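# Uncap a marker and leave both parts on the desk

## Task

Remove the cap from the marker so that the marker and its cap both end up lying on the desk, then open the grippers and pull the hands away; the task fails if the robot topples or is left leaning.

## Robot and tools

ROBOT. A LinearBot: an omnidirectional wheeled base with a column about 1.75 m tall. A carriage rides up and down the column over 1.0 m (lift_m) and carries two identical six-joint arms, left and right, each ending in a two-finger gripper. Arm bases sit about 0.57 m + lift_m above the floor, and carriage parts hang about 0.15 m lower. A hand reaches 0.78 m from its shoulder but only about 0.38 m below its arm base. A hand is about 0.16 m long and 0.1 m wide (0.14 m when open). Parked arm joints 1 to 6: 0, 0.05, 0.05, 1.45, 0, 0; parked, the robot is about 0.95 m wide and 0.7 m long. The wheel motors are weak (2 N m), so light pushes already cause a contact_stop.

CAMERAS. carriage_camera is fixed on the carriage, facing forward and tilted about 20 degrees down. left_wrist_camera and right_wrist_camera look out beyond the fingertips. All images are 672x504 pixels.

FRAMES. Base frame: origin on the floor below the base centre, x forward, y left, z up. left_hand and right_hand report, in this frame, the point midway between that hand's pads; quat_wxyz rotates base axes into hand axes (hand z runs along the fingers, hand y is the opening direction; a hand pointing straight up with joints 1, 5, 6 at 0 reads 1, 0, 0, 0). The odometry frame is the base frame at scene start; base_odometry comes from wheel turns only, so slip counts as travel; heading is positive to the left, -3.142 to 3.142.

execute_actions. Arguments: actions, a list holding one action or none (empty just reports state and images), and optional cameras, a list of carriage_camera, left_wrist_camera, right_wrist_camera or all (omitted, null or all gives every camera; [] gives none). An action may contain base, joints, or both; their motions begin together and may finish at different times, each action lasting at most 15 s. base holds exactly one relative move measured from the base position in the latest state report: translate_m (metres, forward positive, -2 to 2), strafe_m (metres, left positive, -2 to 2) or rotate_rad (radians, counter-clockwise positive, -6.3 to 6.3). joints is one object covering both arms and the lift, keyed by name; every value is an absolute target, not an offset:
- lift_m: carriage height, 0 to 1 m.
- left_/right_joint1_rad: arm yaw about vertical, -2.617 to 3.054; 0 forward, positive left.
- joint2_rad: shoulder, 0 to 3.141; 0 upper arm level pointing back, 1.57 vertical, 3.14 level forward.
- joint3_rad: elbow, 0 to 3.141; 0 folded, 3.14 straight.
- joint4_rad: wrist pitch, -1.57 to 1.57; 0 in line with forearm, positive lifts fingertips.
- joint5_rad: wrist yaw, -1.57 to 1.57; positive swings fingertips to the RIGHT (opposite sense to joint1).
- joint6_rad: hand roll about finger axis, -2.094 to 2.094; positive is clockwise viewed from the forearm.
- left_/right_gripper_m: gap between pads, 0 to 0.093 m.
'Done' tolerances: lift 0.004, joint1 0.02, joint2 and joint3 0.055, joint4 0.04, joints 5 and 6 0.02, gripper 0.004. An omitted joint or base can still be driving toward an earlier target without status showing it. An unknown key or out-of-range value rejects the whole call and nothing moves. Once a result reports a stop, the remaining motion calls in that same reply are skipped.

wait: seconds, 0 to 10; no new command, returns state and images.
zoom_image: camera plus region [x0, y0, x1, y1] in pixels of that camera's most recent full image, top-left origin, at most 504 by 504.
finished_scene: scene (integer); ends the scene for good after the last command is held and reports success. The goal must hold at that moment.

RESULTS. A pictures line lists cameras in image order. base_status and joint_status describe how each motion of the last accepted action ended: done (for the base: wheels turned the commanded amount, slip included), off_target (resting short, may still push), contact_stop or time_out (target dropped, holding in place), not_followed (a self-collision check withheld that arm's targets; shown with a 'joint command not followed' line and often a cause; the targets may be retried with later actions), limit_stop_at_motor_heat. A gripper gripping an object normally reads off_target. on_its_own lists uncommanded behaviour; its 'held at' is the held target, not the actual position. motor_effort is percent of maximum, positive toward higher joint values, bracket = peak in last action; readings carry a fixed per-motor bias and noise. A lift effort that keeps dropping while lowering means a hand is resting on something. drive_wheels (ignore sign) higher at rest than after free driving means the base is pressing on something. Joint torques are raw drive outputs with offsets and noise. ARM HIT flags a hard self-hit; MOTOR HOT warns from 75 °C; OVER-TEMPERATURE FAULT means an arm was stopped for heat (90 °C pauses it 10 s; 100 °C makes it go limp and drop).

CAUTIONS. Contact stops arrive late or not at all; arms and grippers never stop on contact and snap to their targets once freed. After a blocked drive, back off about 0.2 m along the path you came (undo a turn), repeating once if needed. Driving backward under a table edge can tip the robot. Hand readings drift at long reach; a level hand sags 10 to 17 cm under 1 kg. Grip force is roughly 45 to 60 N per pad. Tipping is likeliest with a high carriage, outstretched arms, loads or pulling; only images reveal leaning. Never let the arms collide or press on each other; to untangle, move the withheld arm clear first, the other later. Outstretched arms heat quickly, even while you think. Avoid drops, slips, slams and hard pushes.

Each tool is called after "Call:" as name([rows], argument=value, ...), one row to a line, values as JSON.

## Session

Call:
execute_actions(actions=[], cameras=["carriage_camera"])

Scene clock: 0.00 s.
Joint torques (N m, as the arm reports them, + toward a larger angle): no reading
base_odometry: x=+0.000 y=+0.000 heading=+0.000 (m, m, rad; odometry frame)
base_status: not commanded
joint_positions: lift_m=+0.303 left_joint1_rad=+0.017 left_joint2_rad=+0.058 left_joint3_rad=+0.048 left_joint4_rad=+1.477 left_joint5_rad=+0.032 left_joint6_rad=-0.060 left_gripper_m=+0.095 right_joint1_rad=-0.001 right_joint2_rad=+0.039 right_joint3_rad=+0.047 right_joint4_rad=+1.467 right_joint5_rad=-0.037 right_joint6_rad=-0.032 right_gripper_m=+0.095
joint_status: not commanded
motor_effort: lift_m=+26 drive_wheels=+9 (%)
left_hand: x=+0.3093 y=+0.3046 z=+1.3004 quat_wxyz=(+0.998, +0.014, +0.052, -0.022) (m; base frame)
right_hand: x=+0.3059 y=-0.3033 z=+1.2999 quat_wxyz=(+0.999, -0.019, +0.047, -0.015) (m; base frame)
pictures: carriage_camera
Images, in order (width x height): carriage_camera 672x504.

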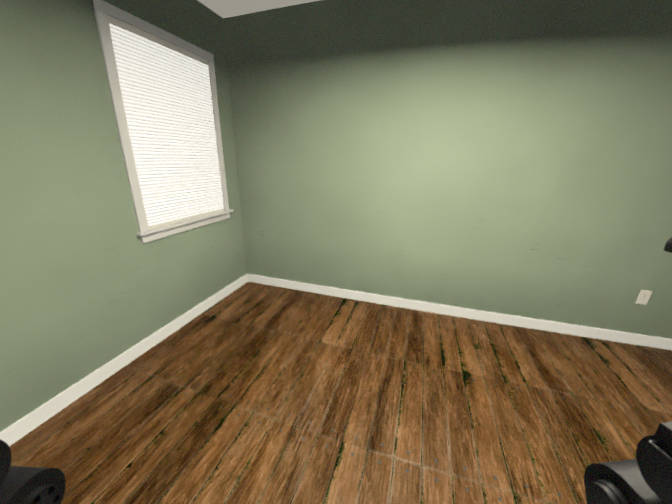

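Call:
execute_actions([
  {"base":{"rotate_rad":-1.9}},
], cameras=["carriage_camera"])

Scene clock: 5.73 s.
Joint torques (N m, as the arm reports them, + toward a larger angle): left_arm=[-0.17  4.65  6.1  -0.46 -0.11  0.03] | right_arm=[-0.67  4.59  5.88 -0.38  0.07  0.01]
base_odometry: x=+0.000 y=+0.000 heading=-1.899 (m, m, rad; odometry frame)
base_status: done
joint_positions: lift_m=+0.303 left_joint1_rad=+0.017 left_joint2_rad=+0.058 left_joint3_rad=+0.048 left_joint4_rad=+1.477 left_joint5_rad=+0.032 left_joint6_rad=-0.060 left_gripper_m=+0.095 right_joint1_rad=-0.001 right_joint2_rad=+0.039 right_joint3_rad=+0.047 right_joint4_rad=+1.467 right_joint5_rad=-0.037 right_joint6_rad=-0.032 right_gripper_m=+0.095
joint_status: not commanded
motor_effort: lift_m=+27(27) drive_wheels=+9(34) (%)
left_hand: x=+0.3094 y=+0.3046 z=+1.3004 quat_wxyz=(+0.998, +0.014, +0.052, -0.022) (m; base frame)
right_hand: x=+0.3059 y=-0.3033 z=+1.2999 quat_wxyz=(+0.999, -0.019, +0.047, -0.015) (m; base frame)
pictures: carriage_camera
Images, in order (width x height): carriage_camera 672x504.

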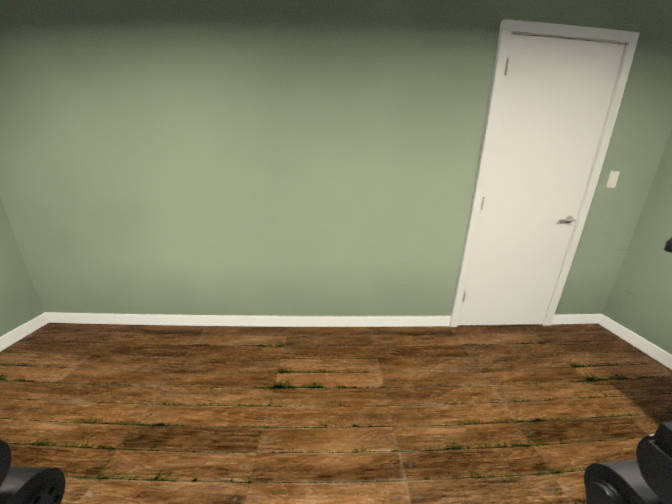

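Call:
execute_actions([
  {"base":{"rotate_rad":-1.57}},
], cameras=["carriage_camera"])

Scene clock: 10.57 s.
Joint torques (N m, as the arm reports them, + toward a larger angle): left_arm=[-0.17  4.64  6.1  -0.44 -0.1   0.03] | right_arm=[-0.68  4.44  5.96 -0.43  0.08 -0.05]
base_odometry: x=+0.000 y=+0.000 heading=+2.815 (m, m, rad; odometry frame)
base_status: done
joint_positions: lift_m=+0.303 left_joint1_rad=+0.017 left_joint2_rad=+0.058 left_joint3_rad=+0.048 left_joint4_rad=+1.477 left_joint5_rad=+0.032 left_joint6_rad=-0.060 left_gripper_m=+0.095 right_joint1_rad=-0.001 right_joint2_rad=+0.039 right_joint3_rad=+0.047 right_joint4_rad=+1.467 right_joint5_rad=-0.037 right_joint6_rad=-0.032 right_gripper_m=+0.095
joint_status: not commanded
motor_effort: lift_m=+27(27) drive_wheels=+9(34) (%)
left_hand: x=+0.3095 y=+0.3046 z=+1.3004 quat_wxyz=(+0.998, +0.014, +0.053, -0.022) (m; base frame)
right_hand: x=+0.3059 y=-0.3033 z=+1.2999 quat_wxyz=(+0.999, -0.019, +0.047, -0.015) (m; base frame)
pictures: carriage_camera
Images, in order (width x height): carriage_camera 672x504.

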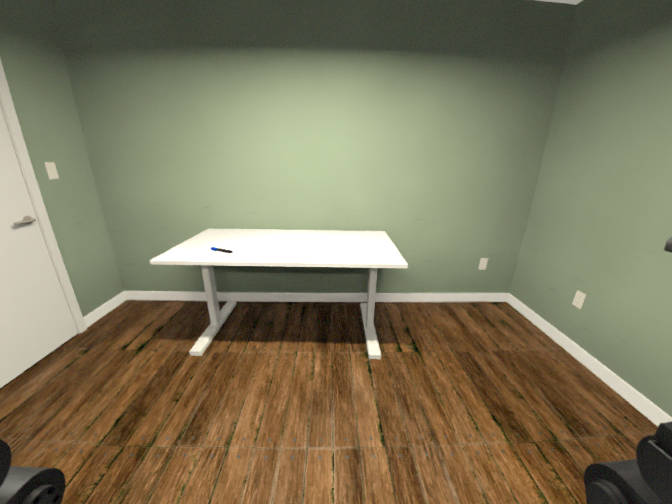

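Call:
execute_actions([
  {"base":{"strafe_m":0.72},"joints":{"lift_m":0.36,"left_joint1_rad":0.3,"left_joint2_rad":1.2,"left_joint3_rad":0.8,"left_joint4_rad":-1.17,"left_joint5_rad":0.9,"left_joint6_rad":-1.57,"right_joint1_rad":0.7,"right_joint2_rad":2.25,"right_joint3_rad":1.43,"right_joint4_rad":-0.75,"right_joint6_rad":-0.4}},
], cameras=[])

Call:
execute_actions([
  {"base":{"translate_m":1.1}},
], cameras=["carriage_camera","right_wrist_camera"])

Scene clock: 21.13 s.
Joint torques (N m, as the arm reports them, + toward a larger angle): left_arm=[ 0.45 -3.21  7.56  0.16  0.39 -0.06] | right_arm=[  0.07 -12.95   6.53   0.29   0.    -0.16]
base_odometry: x=-0.232 y=-0.682 heading=+2.814 (m, m, rad; odometry frame)
base_status: done
joint_positions: lift_m=+0.360 left_joint1_rad=+0.291 left_joint2_rad=+1.199 left_joint3_rad=+0.790 left_joint4_rad=-1.160 left_joint5_rad=+0.896 left_joint6_rad=-1.562 left_gripper_m=+0.095 right_joint1_rad=+0.693 right_joint2_rad=+2.255 right_joint3_rad=+1.418 right_joint4_rad=-0.747 right_joint5_rad=-0.037 right_joint6_rad=-0.391 right_gripper_m=+0.095
joint_status: all done
motor_effort: lift_m=+31(39) drive_wheels=-6(37) (%)
left_hand: x=+0.4861 y=+0.2307 z=+1.0621 quat_wxyz=(-0.256, -0.720, +0.542, -0.349) (m; base frame)
right_hand: x=+0.5794 y=-0.0542 z=+0.8569 quat_wxyz=(-0.010, -0.516, +0.857, +0.017) (m; base frame)
pictures: none
No camera images: the call's "cameras" was empty. Leave "cameras" out to get every camera's image.

Scene clock: 25.73 s.
Joint torques (N m, as the arm reports them, + toward a larger angle): left_arm=[ 0.46 -3.19  7.57  0.18  0.39 -0.06] | right_arm=[  0.08 -13.1    6.36   0.31  -0.01  -0.15]
base_odometry: x=-1.274 y=-0.329 heading=+2.815 (m, m, rad; odometry frame)
base_status: done
joint_positions: lift_m=+0.360 left_joint1_rad=+0.291 left_joint2_rad=+1.199 left_joint3_rad=+0.790 left_joint4_rad=-1.161 left_joint5_rad=+0.896 left_joint6_rad=-1.562 left_gripper_m=+0.095 right_joint1_rad=+0.693 right_joint2_rad=+2.255 right_joint3_rad=+1.418 right_joint4_rad=-0.747 right_joint5_rad=-0.037 right_joint6_rad=-0.391 right_gripper_m=+0.095
joint_status: not commanded
motor_effort: lift_m=+32(31) drive_wheels=-7(35) (%)
left_hand: x=+0.4860 y=+0.2306 z=+1.0622 quat_wxyz=(-0.257, -0.720, +0.541, -0.349) (m; base frame)
right_hand: x=+0.5794 y=-0.0542 z=+0.8569 quat_wxyz=(-0.010, -0.516, +0.857, +0.017) (m; base frame)
pictures: carriage_camera, right_wrist_camera
Images, in order (width x height): carriage_camera 672x504, right_wrist_camera 672x504.

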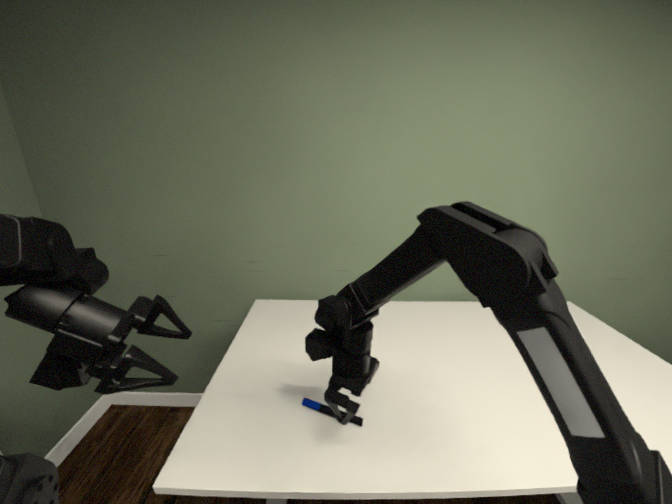

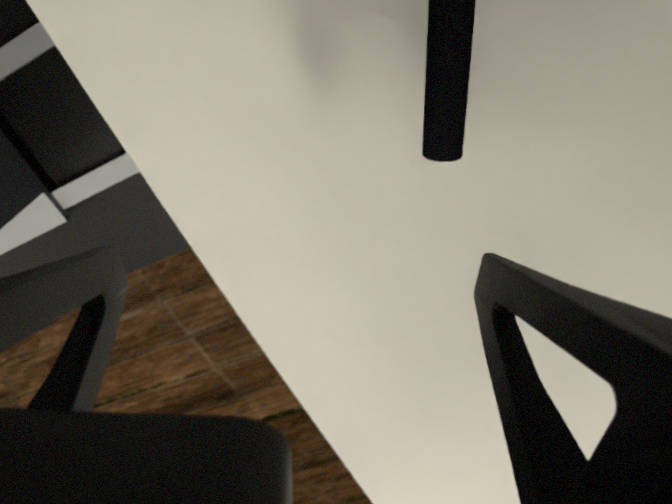

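Call:
execute_actions([
  {"base":{"translate_m":0.055},"joints":{"lift_m":0.27,"right_joint1_rad":0.66,"right_joint6_rad":-0.45}},
], cameras=["carriage_camera","right_wrist_camera"])

Scene clock: 30.57 s.
Joint torques (N m, as the arm reports them, + toward a larger angle): left_arm=[ 0.41 -3.2   7.39  0.2   0.36 -0.07] | right_arm=[ -1.07 -13.11   6.5    0.3   -0.02  -0.16]
base_odometry: x=-1.326 y=-0.311 heading=+2.815 (m, m, rad; odometry frame)
base_status: done
joint_positions: lift_m=+0.270 left_joint1_rad=+0.291 left_joint2_rad=+1.199 left_joint3_rad=+0.793 left_joint4_rad=-1.164 left_joint5_rad=+0.899 left_joint6_rad=-1.562 left_gripper_m=+0.095 right_joint1_rad=+0.666 right_joint2_rad=+2.255 right_joint3_rad=+1.418 right_joint4_rad=-0.748 right_joint5_rad=-0.037 right_joint6_rad=-0.441 right_gripper_m=+0.095
joint_status: all done
motor_effort: lift_m=+21(22) drive_wheels=-6(37) (%)
left_hand: x=+0.4861 y=+0.2304 z=+0.9739 quat_wxyz=(-0.258, -0.720, +0.541, -0.350) (m; base frame)
right_hand: x=+0.5859 y=-0.0623 z=+0.7676 quat_wxyz=(-0.009, -0.526, +0.850, +0.018) (m; base frame)
pictures: carriage_camera, right_wrist_camera
Images, in order (width x height): carriage_camera 672x504, right_wrist_camera 672x504.

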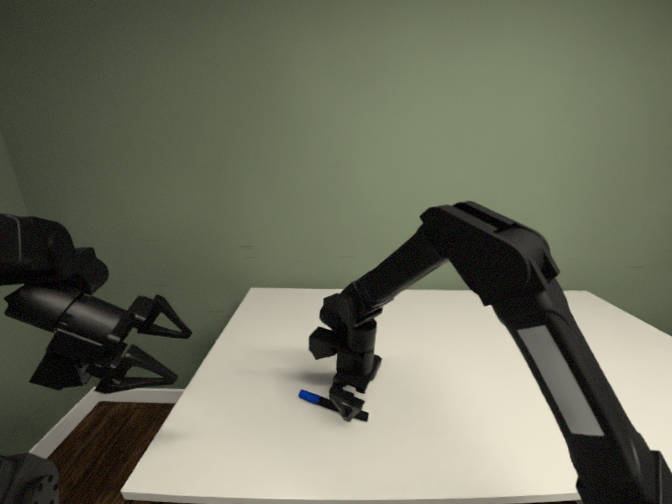

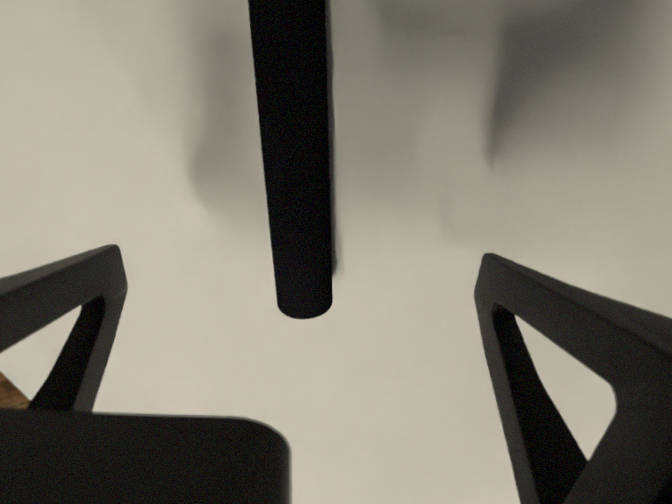

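Call:
execute_actions([
  {"joints":{"lift_m":0.245}},
], cameras=["right_wrist_camera"])

Scene clock: 33.70 s.
Joint torques (N m, as the arm reports them, + toward a larger angle): left_arm=[ 0.44 -3.21  7.31  0.2   0.34 -0.07] | right_arm=[ -1.13 -13.51   6.24   0.32  -0.02  -0.1 ]
base_odometry: x=-1.326 y=-0.311 heading=+2.815 (m, m, rad; odometry frame)
base_status: not commanded
joint_positions: lift_m=+0.245 left_joint1_rad=+0.291 left_joint2_rad=+1.199 left_joint3_rad=+0.793 left_joint4_rad=-1.165 left_joint5_rad=+0.899 left_joint6_rad=-1.562 left_gripper_m=+0.095 right_joint1_rad=+0.666 right_joint2_rad=+2.260 right_joint3_rad=+1.418 right_joint4_rad=-0.749 right_joint5_rad=-0.037 right_joint6_rad=-0.441 right_gripper_m=+0.095
joint_status: all done
motor_effort: lift_m=+26(26) drive_wheels=-4(6) (%)
left_hand: x=+0.4860 y=+0.2303 z=+0.9489 quat_wxyz=(-0.258, -0.720, +0.541, -0.350) (m; base frame)
right_hand: x=+0.5852 y=-0.0629 z=+0.7408 quat_wxyz=(-0.012, -0.526, +0.850, +0.017) (m; base frame)
pictures: right_wrist_camera
Images, in order (width x height): right_wrist_camera 672x504.

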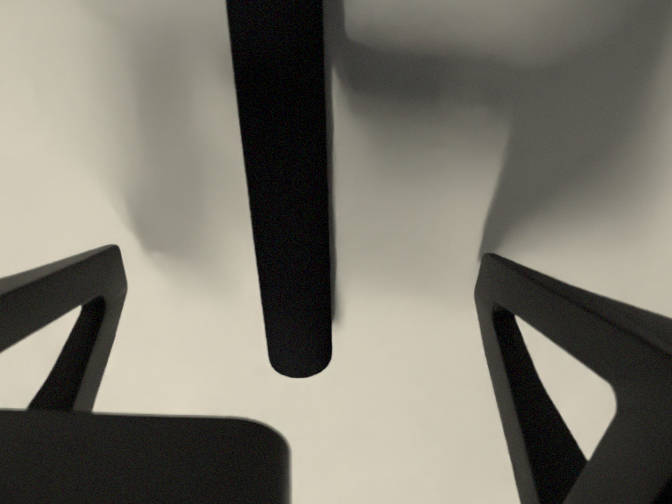

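Call:
execute_actions([
  {"joints":{"lift_m":0.238}},
], cameras=[])

Call:
execute_actions([
  {"joints":{"right_gripper_m":0}},
], cameras=["right_wrist_camera"])

Call:
execute_actions([
  {"joints":{"lift_m":0.3}},
], cameras=[])

Call:
execute_actions([
  {"joints":{"right_joint1_rad":0.76,"right_joint6_rad":-0.41,"left_joint1_rad":-0.1,"left_joint2_rad":2.43,"left_joint3_rad":1.43,"left_joint4_rad":-0.69,"left_gripper_m":0.065}},
], cameras=["carriage_camera","left_wrist_camera"])

Call:
execute_actions([
  {"joints":{"left_joint1_rad":-0.3}},
], cameras=["carriage_camera","left_wrist_camera"])

Call:
zoom_image(camera="carriage_camera", region=[200,290,400,450])

Scene clock: 39.93 s.
Joint torques (N m, as the arm reports them, + toward a larger angle): left_arm=[ 0.44 -3.15  7.39  0.2   0.36 -0.06] | right_arm=[ -1.06 -13.31   6.45   0.34   0.01  -0.13]
base_odometry: x=-1.326 y=-0.311 heading=+2.815 (m, m, rad; odometry frame)
base_status: not commanded
joint_positions: lift_m=+0.238 left_joint1_rad=+0.291 left_joint2_rad=+1.199 left_joint3_rad=+0.793 left_joint4_rad=-1.165 left_joint5_rad=+0.900 left_joint6_rad=-1.562 left_gripper_m=+0.095 right_joint1_rad=+0.666 right_joint2_rad=+2.258 right_joint3_rad=+1.418 right_joint4_rad=-0.750 right_joint5_rad=-0.037 right_joint6_rad=-0.442 right_gripper_m=+0.095
joint_status: all done
motor_effort: lift_m=+22(26) drive_wheels=+4(9) (%)
left_hand: x=+0.4859 y=+0.2302 z=+0.9420 quat_wxyz=(-0.258, -0.720, +0.541, -0.350) (m; base frame)
right_hand: x=+0.5852 y=-0.0629 z=+0.7344 quat_wxyz=(-0.012, -0.526, +0.850, +0.017) (m; base frame)
pictures: none
No camera images: the call's "cameras" was empty. Leave "cameras" out to get every camera's image.

Scene clock: 40.67 s.
Joint torques (N m, as the arm reports them, + toward a larger angle): left_arm=[ 0.45 -3.19  7.39  0.21  0.34 -0.06] | right_arm=[ -1.13 -13.34   6.5    0.31  -0.02  -0.12]
base_odometry: x=-1.326 y=-0.311 heading=+2.815 (m, m, rad; odometry frame)
base_status: not commanded
joint_positions: lift_m=+0.238 left_joint1_rad=+0.291 left_joint2_rad=+1.199 left_joint3_rad=+0.793 left_joint4_rad=-1.165 left_joint5_rad=+0.900 left_joint6_rad=-1.562 left_gripper_m=+0.095 right_joint1_rad=+0.666 right_joint2_rad=+2.258 right_joint3_rad=+1.418 right_joint4_rad=-0.750 right_joint5_rad=-0.036 right_joint6_rad=-0.442 right_gripper_m=+0.017
joint_status: right_gripper_m off_target (ended at +0.017, target +0.000)
motor_effort: lift_m=+21(26) drive_wheels=+4(4) (%)
left_hand: x=+0.4859 y=+0.2302 z=+0.9420 quat_wxyz=(-0.258, -0.720, +0.541, -0.350) (m; base frame)
right_hand: x=+0.5853 y=-0.0630 z=+0.7344 quat_wxyz=(-0.012, -0.526, +0.850, +0.017) (m; base frame)
pictures: right_wrist_camera
Images, in order (width x height): right_wrist_camera 672x504.

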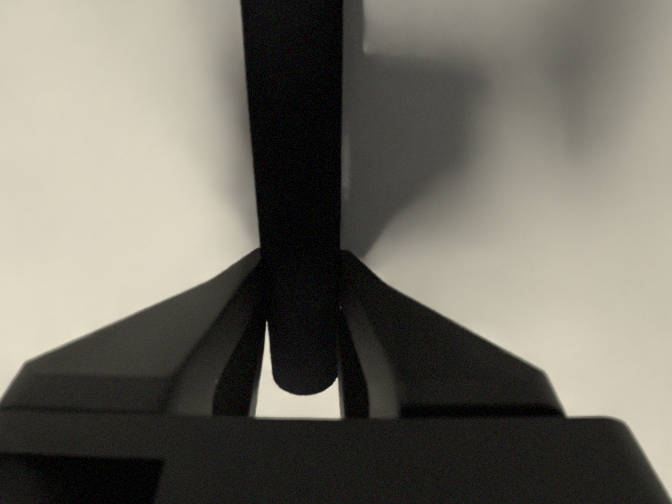

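Scene clock: 41.43 s.
Joint torques (N m, as the arm reports them, + toward a larger angle): left_arm=[ 0.46 -3.15  7.41  0.21  0.35 -0.06] | right_arm=[ -1.03 -13.03   6.42   0.31  -0.04  -0.1 ]
base_odometry: x=-1.326 y=-0.311 heading=+2.815 (m, m, rad; odometry frame)
base_status: not commanded
joint_positions: lift_m=+0.300 left_joint1_rad=+0.291 left_joint2_rad=+1.199 left_joint3_rad=+0.793 left_joint4_rad=-1.166 left_joint5_rad=+0.901 left_joint6_rad=-1.562 left_gripper_m=+0.095 right_joint1_rad=+0.666 right_joint2_rad=+2.254 right_joint3_rad=+1.418 right_joint4_rad=-0.750 right_joint5_rad=-0.036 right_joint6_rad=-0.442 right_gripper_m=+0.017
joint_status: all done
motor_effort: lift_m=+29(42) drive_wheels=+4(6) (%)
left_hand: x=+0.4859 y=+0.2301 z=+1.0036 quat_wxyz=(-0.259, -0.720, +0.540, -0.350) (m; base frame)
right_hand: x=+0.5858 y=-0.0626 z=+0.7973 quat_wxyz=(-0.010, -0.526, +0.850, +0.017) (m; base frame)
pictures: none
No camera images: the call's "cameras" was empty. Leave "cameras" out to get every camera's image.

Scene clock: 43.00 s.
Joint torques (N m, as the arm reports them, + toward a larger angle): left_arm=[ -0.16 -13.55   5.56  -0.11   0.33  -0.07] | right_arm=[ -0.97 -13.03   6.51   0.28   0.02   0.01]
base_odometry: x=-1.326 y=-0.311 heading=+2.815 (m, m, rad; odometry frame)
base_status: not commanded
joint_positions: lift_m=+0.300 left_joint1_rad=-0.100 left_joint2_rad=+2.426 left_joint3_rad=+1.422 left_joint4_rad=-0.681 left_joint5_rad=+0.901 left_joint6_rad=-1.562 left_gripper_m=+0.065 right_joint1_rad=+0.767 right_joint2_rad=+2.254 right_joint3_rad=+1.418 right_joint4_rad=-0.750 right_joint5_rad=-0.037 right_joint6_rad=-0.414 right_gripper_m=+0.017
joint_status: all done
motor_effort: lift_m=+29(31) drive_wheels=+3(5) (%)
left_hand: x=+0.6474 y=+0.1376 z=+0.7991 quat_wxyz=(-0.356, -0.619, +0.652, -0.255) (m; base frame)
right_hand: x=+0.5594 y=-0.0332 z=+0.7973 quat_wxyz=(-0.011, -0.557, +0.831, +0.017) (m; base frame)
pictures: carriage_camera, left_wrist_camera
Images, in order (width x height): carriage_camera 672x504, left_wrist_camera 672x504.

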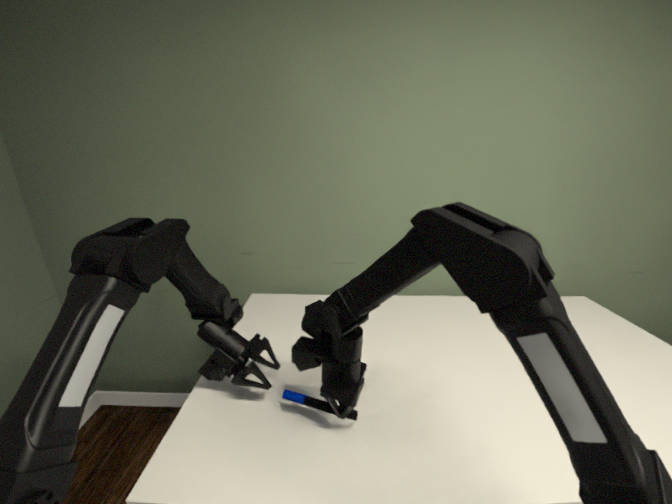

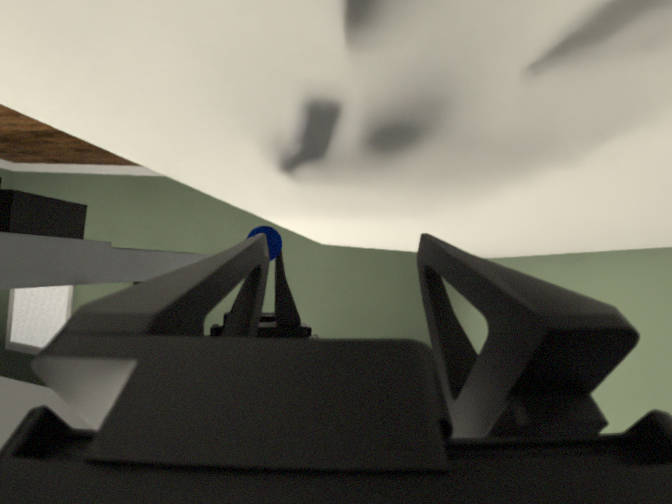

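Scene clock: 43.80 s.
Joint torques (N m, as the arm reports them, + toward a larger angle): left_arm=[ -1.48 -13.58   5.54  -0.17   0.83  -0.08] | right_arm=[ -0.56 -12.84   6.44   1.03  -0.17   0.04]
base_odometry: x=-1.326 y=-0.311 heading=+2.815 (m, m, rad; odometry frame)
base_status: not commanded
joint_positions: lift_m=+0.300 left_joint1_rad=-0.281 left_joint2_rad=+2.426 left_joint3_rad=+1.422 left_joint4_rad=-0.677 left_joint5_rad=+0.854 left_joint6_rad=-1.562 left_gripper_m=+0.065 right_joint1_rad=+0.761 right_joint2_rad=+2.256 right_joint3_rad=+1.414 right_joint4_rad=-0.852 right_joint5_rad=-0.014 right_joint6_rad=-0.414 right_gripper_m=+0.017
joint_status: all done
motor_effort: lift_m=+30(28) drive_wheels=+4(4) (%)
left_hand: x=+0.6118 y=+0.0793 z=+0.7929 quat_wxyz=(-0.360, -0.561, +0.715, -0.210) (m; base frame)
right_hand: x=+0.5443 y=-0.0563 z=+0.7977 quat_wxyz=(-0.062, -0.553, +0.831, -0.004) (m; base frame)
pictures: carriage_camera, left_wrist_camera
Images, in order (width x height): carriage_camera 672x504, left_wrist_camera 672x504.

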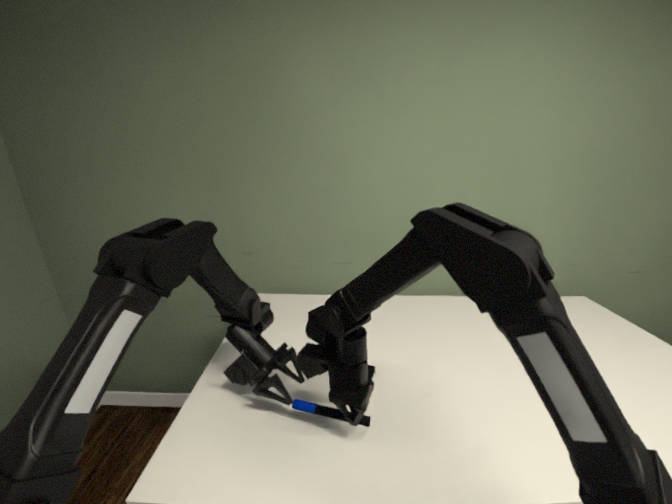

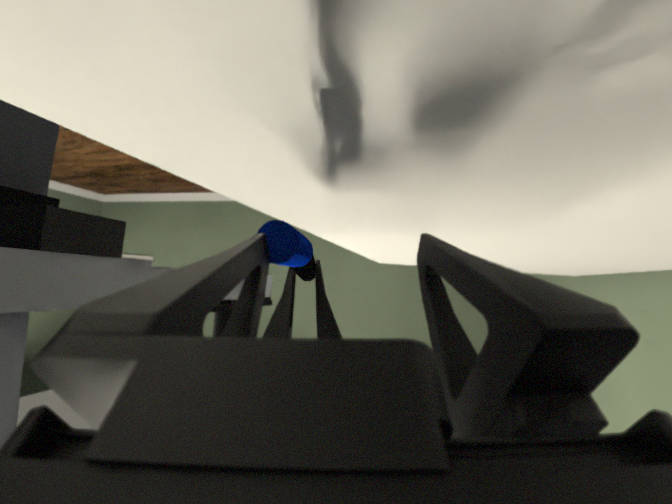

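Region (200, 290, 400, 450) of carriage_camera's 672x504 image, scaled by 2.520, with more detail than that image has; it fills the top 403 rows of this view, and the rest is white.

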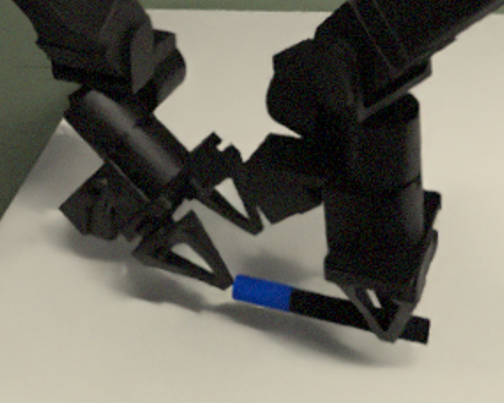

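Call:
execute_actions([
  {"joints":{"left_joint1_rad":-0.17,"left_gripper_m":0.09}},
], cameras=[])

Call:
execute_actions([
  {"joints":{"right_joint6_rad":-0.25,"right_joint2_rad":2.22,"right_joint4_rad":-0.75}},
])

Scene clock: 50.67 s.
Joint torques (N m, as the arm reports them, + toward a larger angle): left_arm=[ -0.97 -13.55   5.6   -0.14   0.39  -0.08] | right_arm=[ -0.52 -12.98   6.58   0.48  -0.09   0.03]
base_odometry: x=-1.326 y=-0.311 heading=+2.815 (m, m, rad; odometry frame)
base_status: not commanded
joint_positions: lift_m=+0.300 left_joint1_rad=-0.161 left_joint2_rad=+2.426 left_joint3_rad=+1.422 left_joint4_rad=-0.678 left_joint5_rad=+0.895 left_joint6_rad=-1.562 left_gripper_m=+0.090 right_joint1_rad=+0.761 right_joint2_rad=+2.256 right_joint3_rad=+1.414 right_joint4_rad=-0.771 right_joint5_rad=-0.025 right_joint6_rad=-0.414 right_gripper_m=+0.017
joint_status: all done
motor_effort: lift_m=+31(28) drive_wheels=+3(4) (%)
left_hand: x=+0.6366 y=+0.1161 z=+0.7983 quat_wxyz=(-0.360, -0.599, +0.673, -0.243) (m; base frame)
right_hand: x=+0.5575 y=-0.0413 z=+0.7960 quat_wxyz=(-0.023, -0.554, +0.832, +0.009) (m; base frame)
pictures: none
No camera images: the call's "cameras" was empty. Leave "cameras" out to get every camera's image.

Scene clock: 51.40 s.
Joint torques (N m, as the arm reports them, + toward a larger angle): left_arm=[ -0.82 -13.57   5.57  -0.14   0.4   -0.08] | right_arm=[ -0.52 -13.89   6.8    0.47  -0.1    0.05]
base_odometry: x=-1.326 y=-0.311 heading=+2.815 (m, m, rad; odometry frame)
base_status: not commanded
joint_positions: lift_m=+0.300 left_joint1_rad=-0.161 left_joint2_rad=+2.426 left_joint3_rad=+1.422 left_joint4_rad=-0.678 left_joint5_rad=+0.895 left_joint6_rad=-1.562 left_gripper_m=+0.090 right_joint1_rad=+0.761 right_joint2_rad=+2.238 right_joint3_rad=+1.414 right_joint4_rad=-0.769 right_joint5_rad=-0.025 right_joint6_rad=-0.259 right_gripper_m=+0.017
joint_status: all done
motor_effort: lift_m=+26(28) drive_wheels=-3(3) (%)
left_hand: x=+0.6366 y=+0.1161 z=+0.7983 quat_wxyz=(-0.361, -0.599, +0.673, -0.243) (m; base frame)
right_hand: x=+0.5602 y=-0.0386 z=+0.8026 quat_wxyz=(-0.014, -0.488, +0.873, +0.009) (m; base frame)
pictures: carriage_camera, left_wrist_camera, right_wrist_camera
Images, in order (width x height): carriage_camera 672x504, left_wrist_camera 672x504, right_wrist_camera 672x504.

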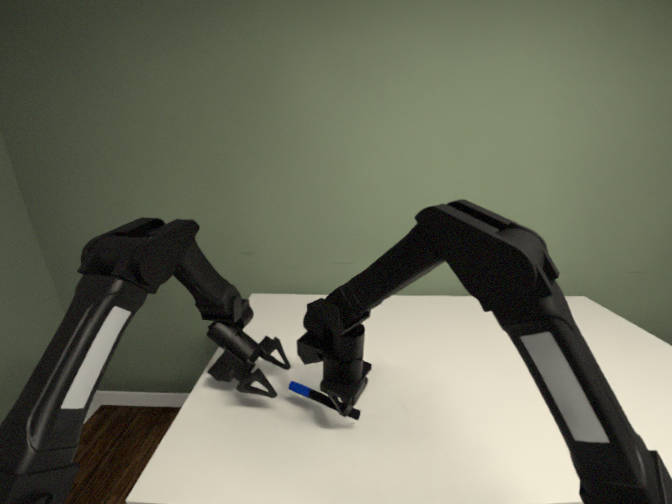

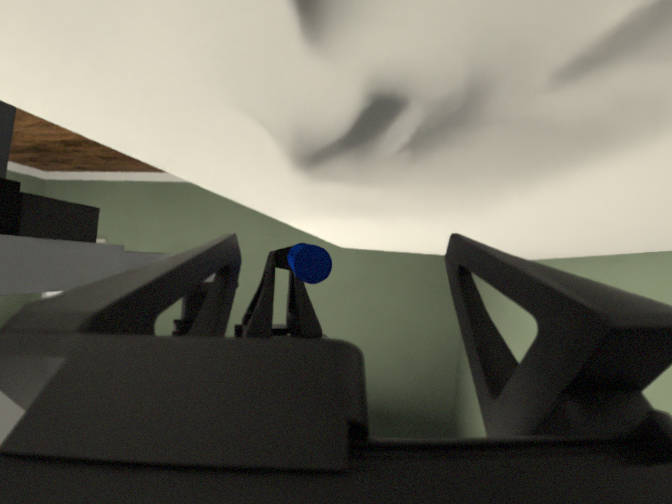

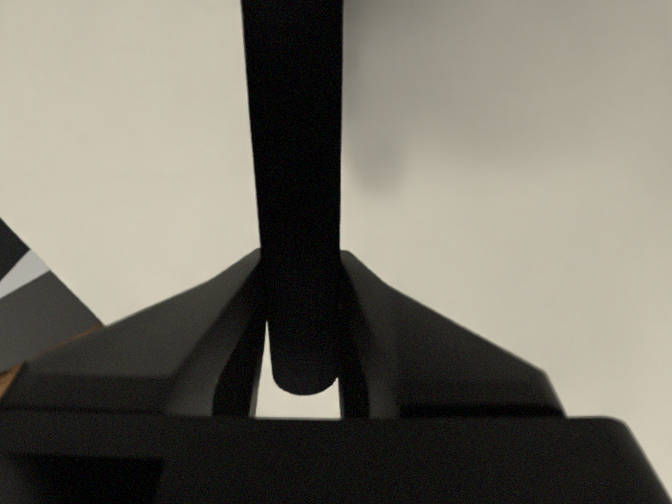

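Call:
execute_actions([
  {"joints":{"left_joint1_rad":-0.33,"right_joint6_rad":-0.33}},
], cameras=["carriage_camera","left_wrist_camera"])

Call:
zoom_image(camera="carriage_camera", region=[200,290,400,450])

Scene clock: 54.83 s.
Joint torques (N m, as the arm reports them, + toward a larger angle): left_arm=[  0.42 -13.54   5.57  -0.13   0.35  -0.08] | right_arm=[ -0.57 -13.93   6.71   0.5   -0.1   -0.15]
base_odometry: x=-1.326 y=-0.311 heading=+2.815 (m, m, rad; odometry frame)
base_status: not commanded
joint_positions: lift_m=+0.300 left_joint1_rad=-0.339 left_joint2_rad=+2.426 left_joint3_rad=+1.422 left_joint4_rad=-0.679 left_joint5_rad=+0.901 left_joint6_rad=-1.562 left_gripper_m=+0.090 right_joint1_rad=+0.761 right_joint2_rad=+2.238 right_joint3_rad=+1.414 right_joint4_rad=-0.768 right_joint5_rad=-0.025 right_joint6_rad=-0.323 right_gripper_m=+0.017
joint_status: all done
motor_effort: lift_m=+27(29) drive_wheels=+3(3) (%)
left_hand: x=+0.5966 y=+0.0558 z=+0.7991 quat_wxyz=(-0.383, -0.536, +0.722, -0.212) (m; base frame)
right_hand: x=+0.5602 y=-0.0385 z=+0.8026 quat_wxyz=(-0.013, -0.515, +0.857, +0.010) (m; base frame)
pictures: carriage_camera, left_wrist_camera
Images, in order (width x height): carriage_camera 672x504, left_wrist_camera 672x504.

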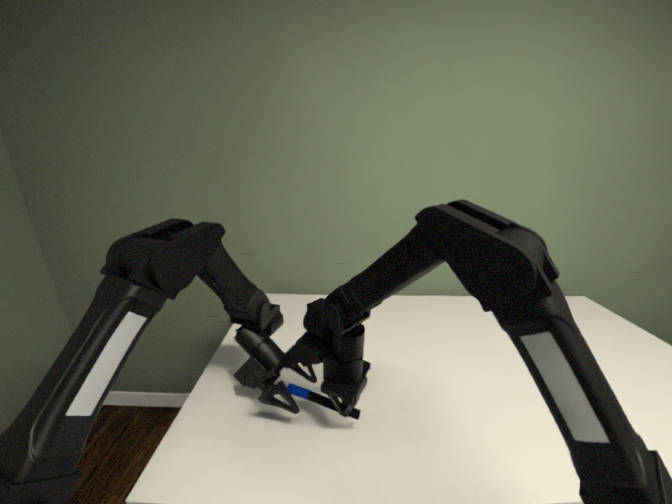

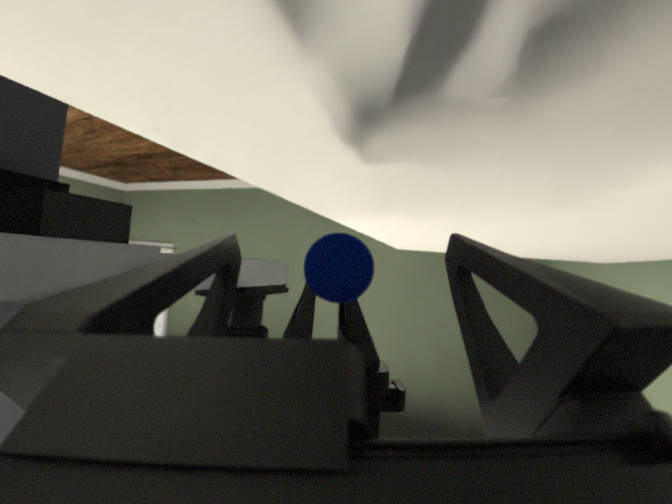

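Region (200, 290, 400, 450) of carriage_camera's 672x504 image, scaled by 2.520, with more detail than that image has; it fills the top 403 rows of this view, and the rest is white.

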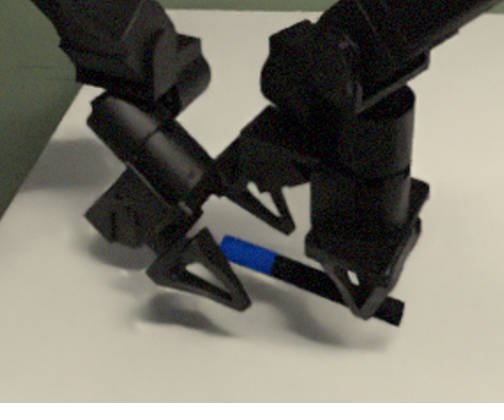

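Call:
execute_actions([
  {"joints":{"left_gripper_m":0}},
], cameras=["left_wrist_camera"])

Call:
execute_actions([
  {"joints":{"left_joint1_rad":-0.15}},
], cameras=["carriage_camera","left_wrist_camera"])

Scene clock: 58.30 s.
Joint torques (N m, as the arm reports them, + toward a larger angle): left_arm=[  0.47 -13.58   5.58  -0.12   0.34  -0.08] | right_arm=[ -0.76 -13.92   6.67   0.47  -0.09  -0.12]
base_odometry: x=-1.326 y=-0.311 heading=+2.815 (m, m, rad; odometry frame)
base_status: not commanded
joint_positions: lift_m=+0.300 left_joint1_rad=-0.339 left_joint2_rad=+2.426 left_joint3_rad=+1.422 left_joint4_rad=-0.681 left_joint5_rad=+0.901 left_joint6_rad=-1.562 left_gripper_m=+0.019 right_joint1_rad=+0.761 right_joint2_rad=+2.238 right_joint3_rad=+1.414 right_joint4_rad=-0.768 right_joint5_rad=-0.025 right_joint6_rad=-0.323 right_gripper_m=+0.017
joint_status: left_gripper_m off_target (ended at +0.019, target +0.000)
motor_effort: lift_m=+28(29) drive_wheels=+3(3) (%)
left_hand: x=+0.5963 y=+0.0560 z=+0.7991 quat_wxyz=(-0.383, -0.536, +0.722, -0.211) (m; base frame)
right_hand: x=+0.5604 y=-0.0384 z=+0.8026 quat_wxyz=(-0.013, -0.515, +0.857, +0.010) (m; base frame)
pictures: left_wrist_camera
Images, in order (width x height): left_wrist_camera 672x504.

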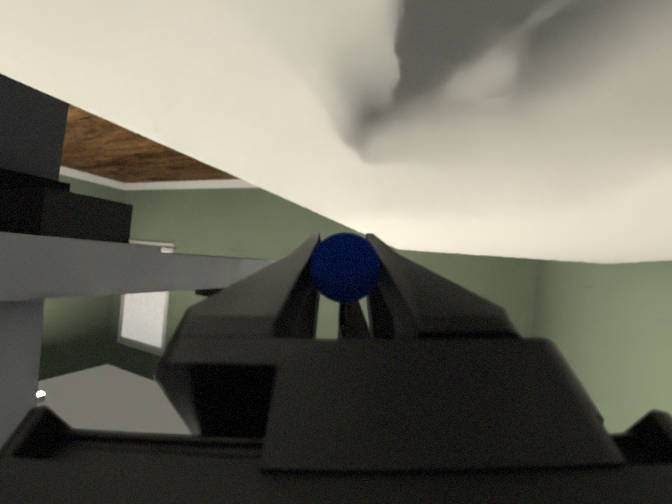

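Scene clock: 59.23 s.
Joint torques (N m, as the arm reports them, + toward a larger angle): left_arm=[ -0.79 -13.64   5.55  -0.01   0.33  -0.07] | right_arm=[ -0.57 -13.95   6.64   0.34  -0.09  -0.11]
base_odometry: x=-1.326 y=-0.311 heading=+2.815 (m, m, rad; odometry frame)
base_status: not commanded
joint_positions: lift_m=+0.300 left_joint1_rad=-0.141 left_joint2_rad=+2.426 left_joint3_rad=+1.422 left_joint4_rad=-0.693 left_joint5_rad=+0.901 left_joint6_rad=-1.562 left_gripper_m=+0.019 right_joint1_rad=+0.761 right_joint2_rad=+2.238 right_joint3_rad=+1.414 right_joint4_rad=-0.747 right_joint5_rad=-0.026 right_joint6_rad=-0.323 right_gripper_m=+0.017
joint_status: all done
motor_effort: lift_m=+28(31) drive_wheels=-4(4) (%)
left_hand: x=+0.6378 y=+0.1228 z=+0.7994 quat_wxyz=(-0.364, -0.607, +0.663, -0.244) (m; base frame)
right_hand: x=+0.5639 y=-0.0349 z=+0.8025 quat_wxyz=(-0.003, -0.516, +0.857, +0.013) (m; base frame)
pictures: carriage_camera, left_wrist_camera
Images, in order (width x height): carriage_camera 672x504, left_wrist_camera 672x504.

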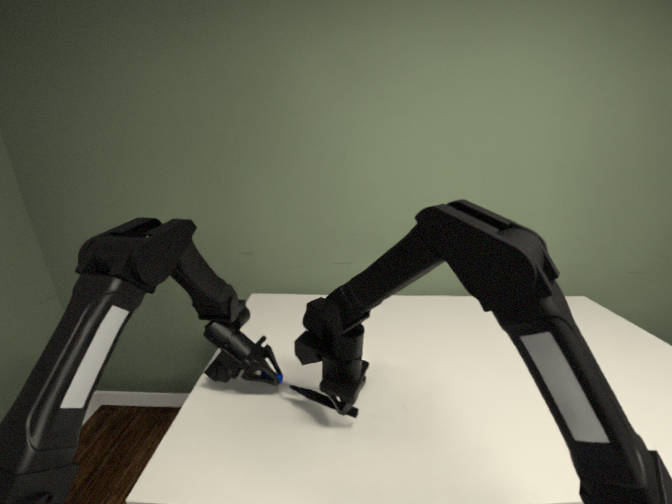

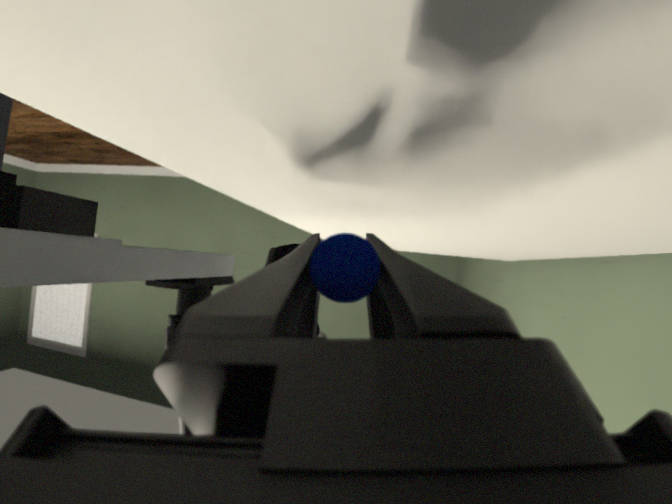

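Call:
execute_actions([
  {"joints":{"right_joint1_rad":0.6,"left_joint5_rad":0.7,"left_joint2_rad":2.37,"lift_m":0.24}},
], cameras=[])

Call:
execute_actions([
  {"joints":{"left_gripper_m":0.06,"right_gripper_m":0.06}},
], cameras=[])

Call:
execute_actions([
  {"joints":{"lift_m":0.34}},
], cameras=[])

Call:
execute_actions([
  {"base":{"translate_m":-0.3},"joints":{"left_joint2_rad":0.6,"left_joint3_rad":0.5,"right_joint2_rad":0.6,"right_joint3_rad":0.5,"right_joint1_rad":0,"left_joint1_rad":0}},
], cameras=["carriage_camera"])

Scene clock: 65.13 s.
Joint torques (N m, as the arm reports them, + toward a larger angle): left_arm=[ -0.77 -13.78   5.89   0.11   0.22  -0.07] | right_arm=[  0.15 -13.31   6.95   0.39  -0.05  -0.14]
base_odometry: x=-1.326 y=-0.311 heading=+2.815 (m, m, rad; odometry frame)
base_status: not commanded
joint_positions: lift_m=+0.240 left_joint1_rad=-0.141 left_joint2_rad=+2.370 left_joint3_rad=+1.422 left_joint4_rad=-0.692 left_joint5_rad=+0.703 left_joint6_rad=-1.562 left_gripper_m=+0.019 right_joint1_rad=+0.591 right_joint2_rad=+2.229 right_joint3_rad=+1.414 right_joint4_rad=-0.748 right_joint5_rad=-0.032 right_joint6_rad=-0.323 right_gripper_m=+0.017
joint_status: all done
motor_effort: lift_m=+24(28) drive_wheels=-3(6) (%)
left_hand: x=+0.6491 y=+0.1451 z=+0.7358 quat_wxyz=(-0.280, -0.621, +0.704, -0.202) (m; base frame)
right_hand: x=+0.6069 y=-0.0849 z=+0.7464 quat_wxyz=(+0.002, -0.441, +0.897, +0.016) (m; base frame)
pictures: none
No camera images: the call's "cameras" was empty. Leave "cameras" out to get every camera's image.

Scene clock: 65.77 s.
Joint torques (N m, as the arm reports them, + toward a larger angle): left_arm=[ -0.81 -13.82   5.92   0.1    0.21  -0.07] | right_arm=[  0.1  -13.19   6.85   0.33  -0.01  -0.14]
base_odometry: x=-1.326 y=-0.311 heading=+2.815 (m, m, rad; odometry frame)
base_status: not commanded
joint_positions: lift_m=+0.240 left_joint1_rad=-0.141 left_joint2_rad=+2.370 left_joint3_rad=+1.422 left_joint4_rad=-0.692 left_joint5_rad=+0.703 left_joint6_rad=-1.562 left_gripper_m=+0.060 right_joint1_rad=+0.591 right_joint2_rad=+2.229 right_joint3_rad=+1.414 right_joint4_rad=-0.748 right_joint5_rad=-0.032 right_joint6_rad=-0.323 right_gripper_m=+0.060
joint_status: all done
motor_effort: lift_m=+25(20) drive_wheels=-4(4) (%)
left_hand: x=+0.6491 y=+0.1451 z=+0.7358 quat_wxyz=(-0.280, -0.621, +0.704, -0.202) (m; base frame)
right_hand: x=+0.6069 y=-0.0849 z=+0.7464 quat_wxyz=(+0.002, -0.441, +0.897, +0.016) (m; base frame)
pictures: none
No camera images: the call's "cameras" was empty. Leave "cameras" out to get every camera's image.

Scene clock: 66.70 s.
Joint torques (N m, as the arm reports them, + toward a larger angle): left_arm=[ -0.77 -13.53   5.96   0.11   0.23  -0.07] | right_arm=[  0.12 -13.18   6.62   0.33  -0.06  -0.12]
base_odometry: x=-1.326 y=-0.311 heading=+2.815 (m, m, rad; odometry frame)
base_status: not commanded
joint_positions: lift_m=+0.340 left_joint1_rad=-0.141 left_joint2_rad=+2.367 left_joint3_rad=+1.422 left_joint4_rad=-0.690 left_joint5_rad=+0.702 left_joint6_rad=-1.562 left_gripper_m=+0.060 right_joint1_rad=+0.591 right_joint2_rad=+2.226 right_joint3_rad=+1.418 right_joint4_rad=-0.748 right_joint5_rad=-0.032 right_joint6_rad=-0.323 right_gripper_m=+0.060
joint_status: all done
motor_effort: lift_m=+32(33) drive_wheels=+4(4) (%)
left_hand: x=+0.6500 y=+0.1452 z=+0.8365 quat_wxyz=(-0.278, -0.620, +0.704, -0.204) (m; base frame)
right_hand: x=+0.6086 y=-0.0836 z=+0.8480 quat_wxyz=(+0.005, -0.441, +0.897, +0.017) (m; base frame)
pictures: none
No camera images: the call's "cameras" was empty. Leave "cameras" out to get every camera's image.

Scene clock: 69.27 s.
Joint torques (N m, as the arm reports them, + toward a larger angle): left_arm=[-0.77 -0.16  6.79  1.84  0.15  0.  ] | right_arm=[-1.16 -0.17  6.61  1.67 -0.03 -0.1 ]
base_odometry: x=-1.041 y=-0.407 heading=+2.816 (m, m, rad; odometry frame)
base_status: done
joint_positions: lift_m=+0.340 left_joint1_rad=+0.009 left_joint2_rad=+0.608 left_joint3_rad=+0.517 left_joint4_rad=-0.687 left_joint5_rad=+0.699 left_joint6_rad=-1.562 left_gripper_m=+0.060 right_joint1_rad=+0.007 right_joint2_rad=+0.607 right_joint3_rad=+0.512 right_joint4_rad=-0.747 right_joint5_rad=-0.032 right_joint6_rad=-0.323 right_gripper_m=+0.060
joint_status: all done
motor_effort: lift_m=+34(30) drive_wheels=-9(35) (%)
left_hand: x=+0.4820 y=+0.2007 z=+1.0637 quat_wxyz=(+0.037, -0.519, +0.706, -0.479) (m; base frame)
right_hand: x=+0.4983 y=-0.3025 z=+1.0235 quat_wxyz=(+0.354, -0.159, +0.921, -0.041) (m; base frame)
pictures: carriage_camera
Images, in order (width x height): carriage_camera 672x504.

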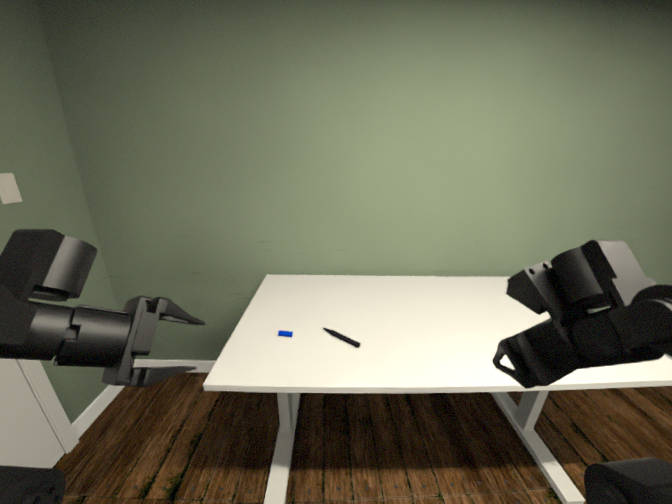

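Call:
finished_scene(scene=2)

The scene is finished: the task was done.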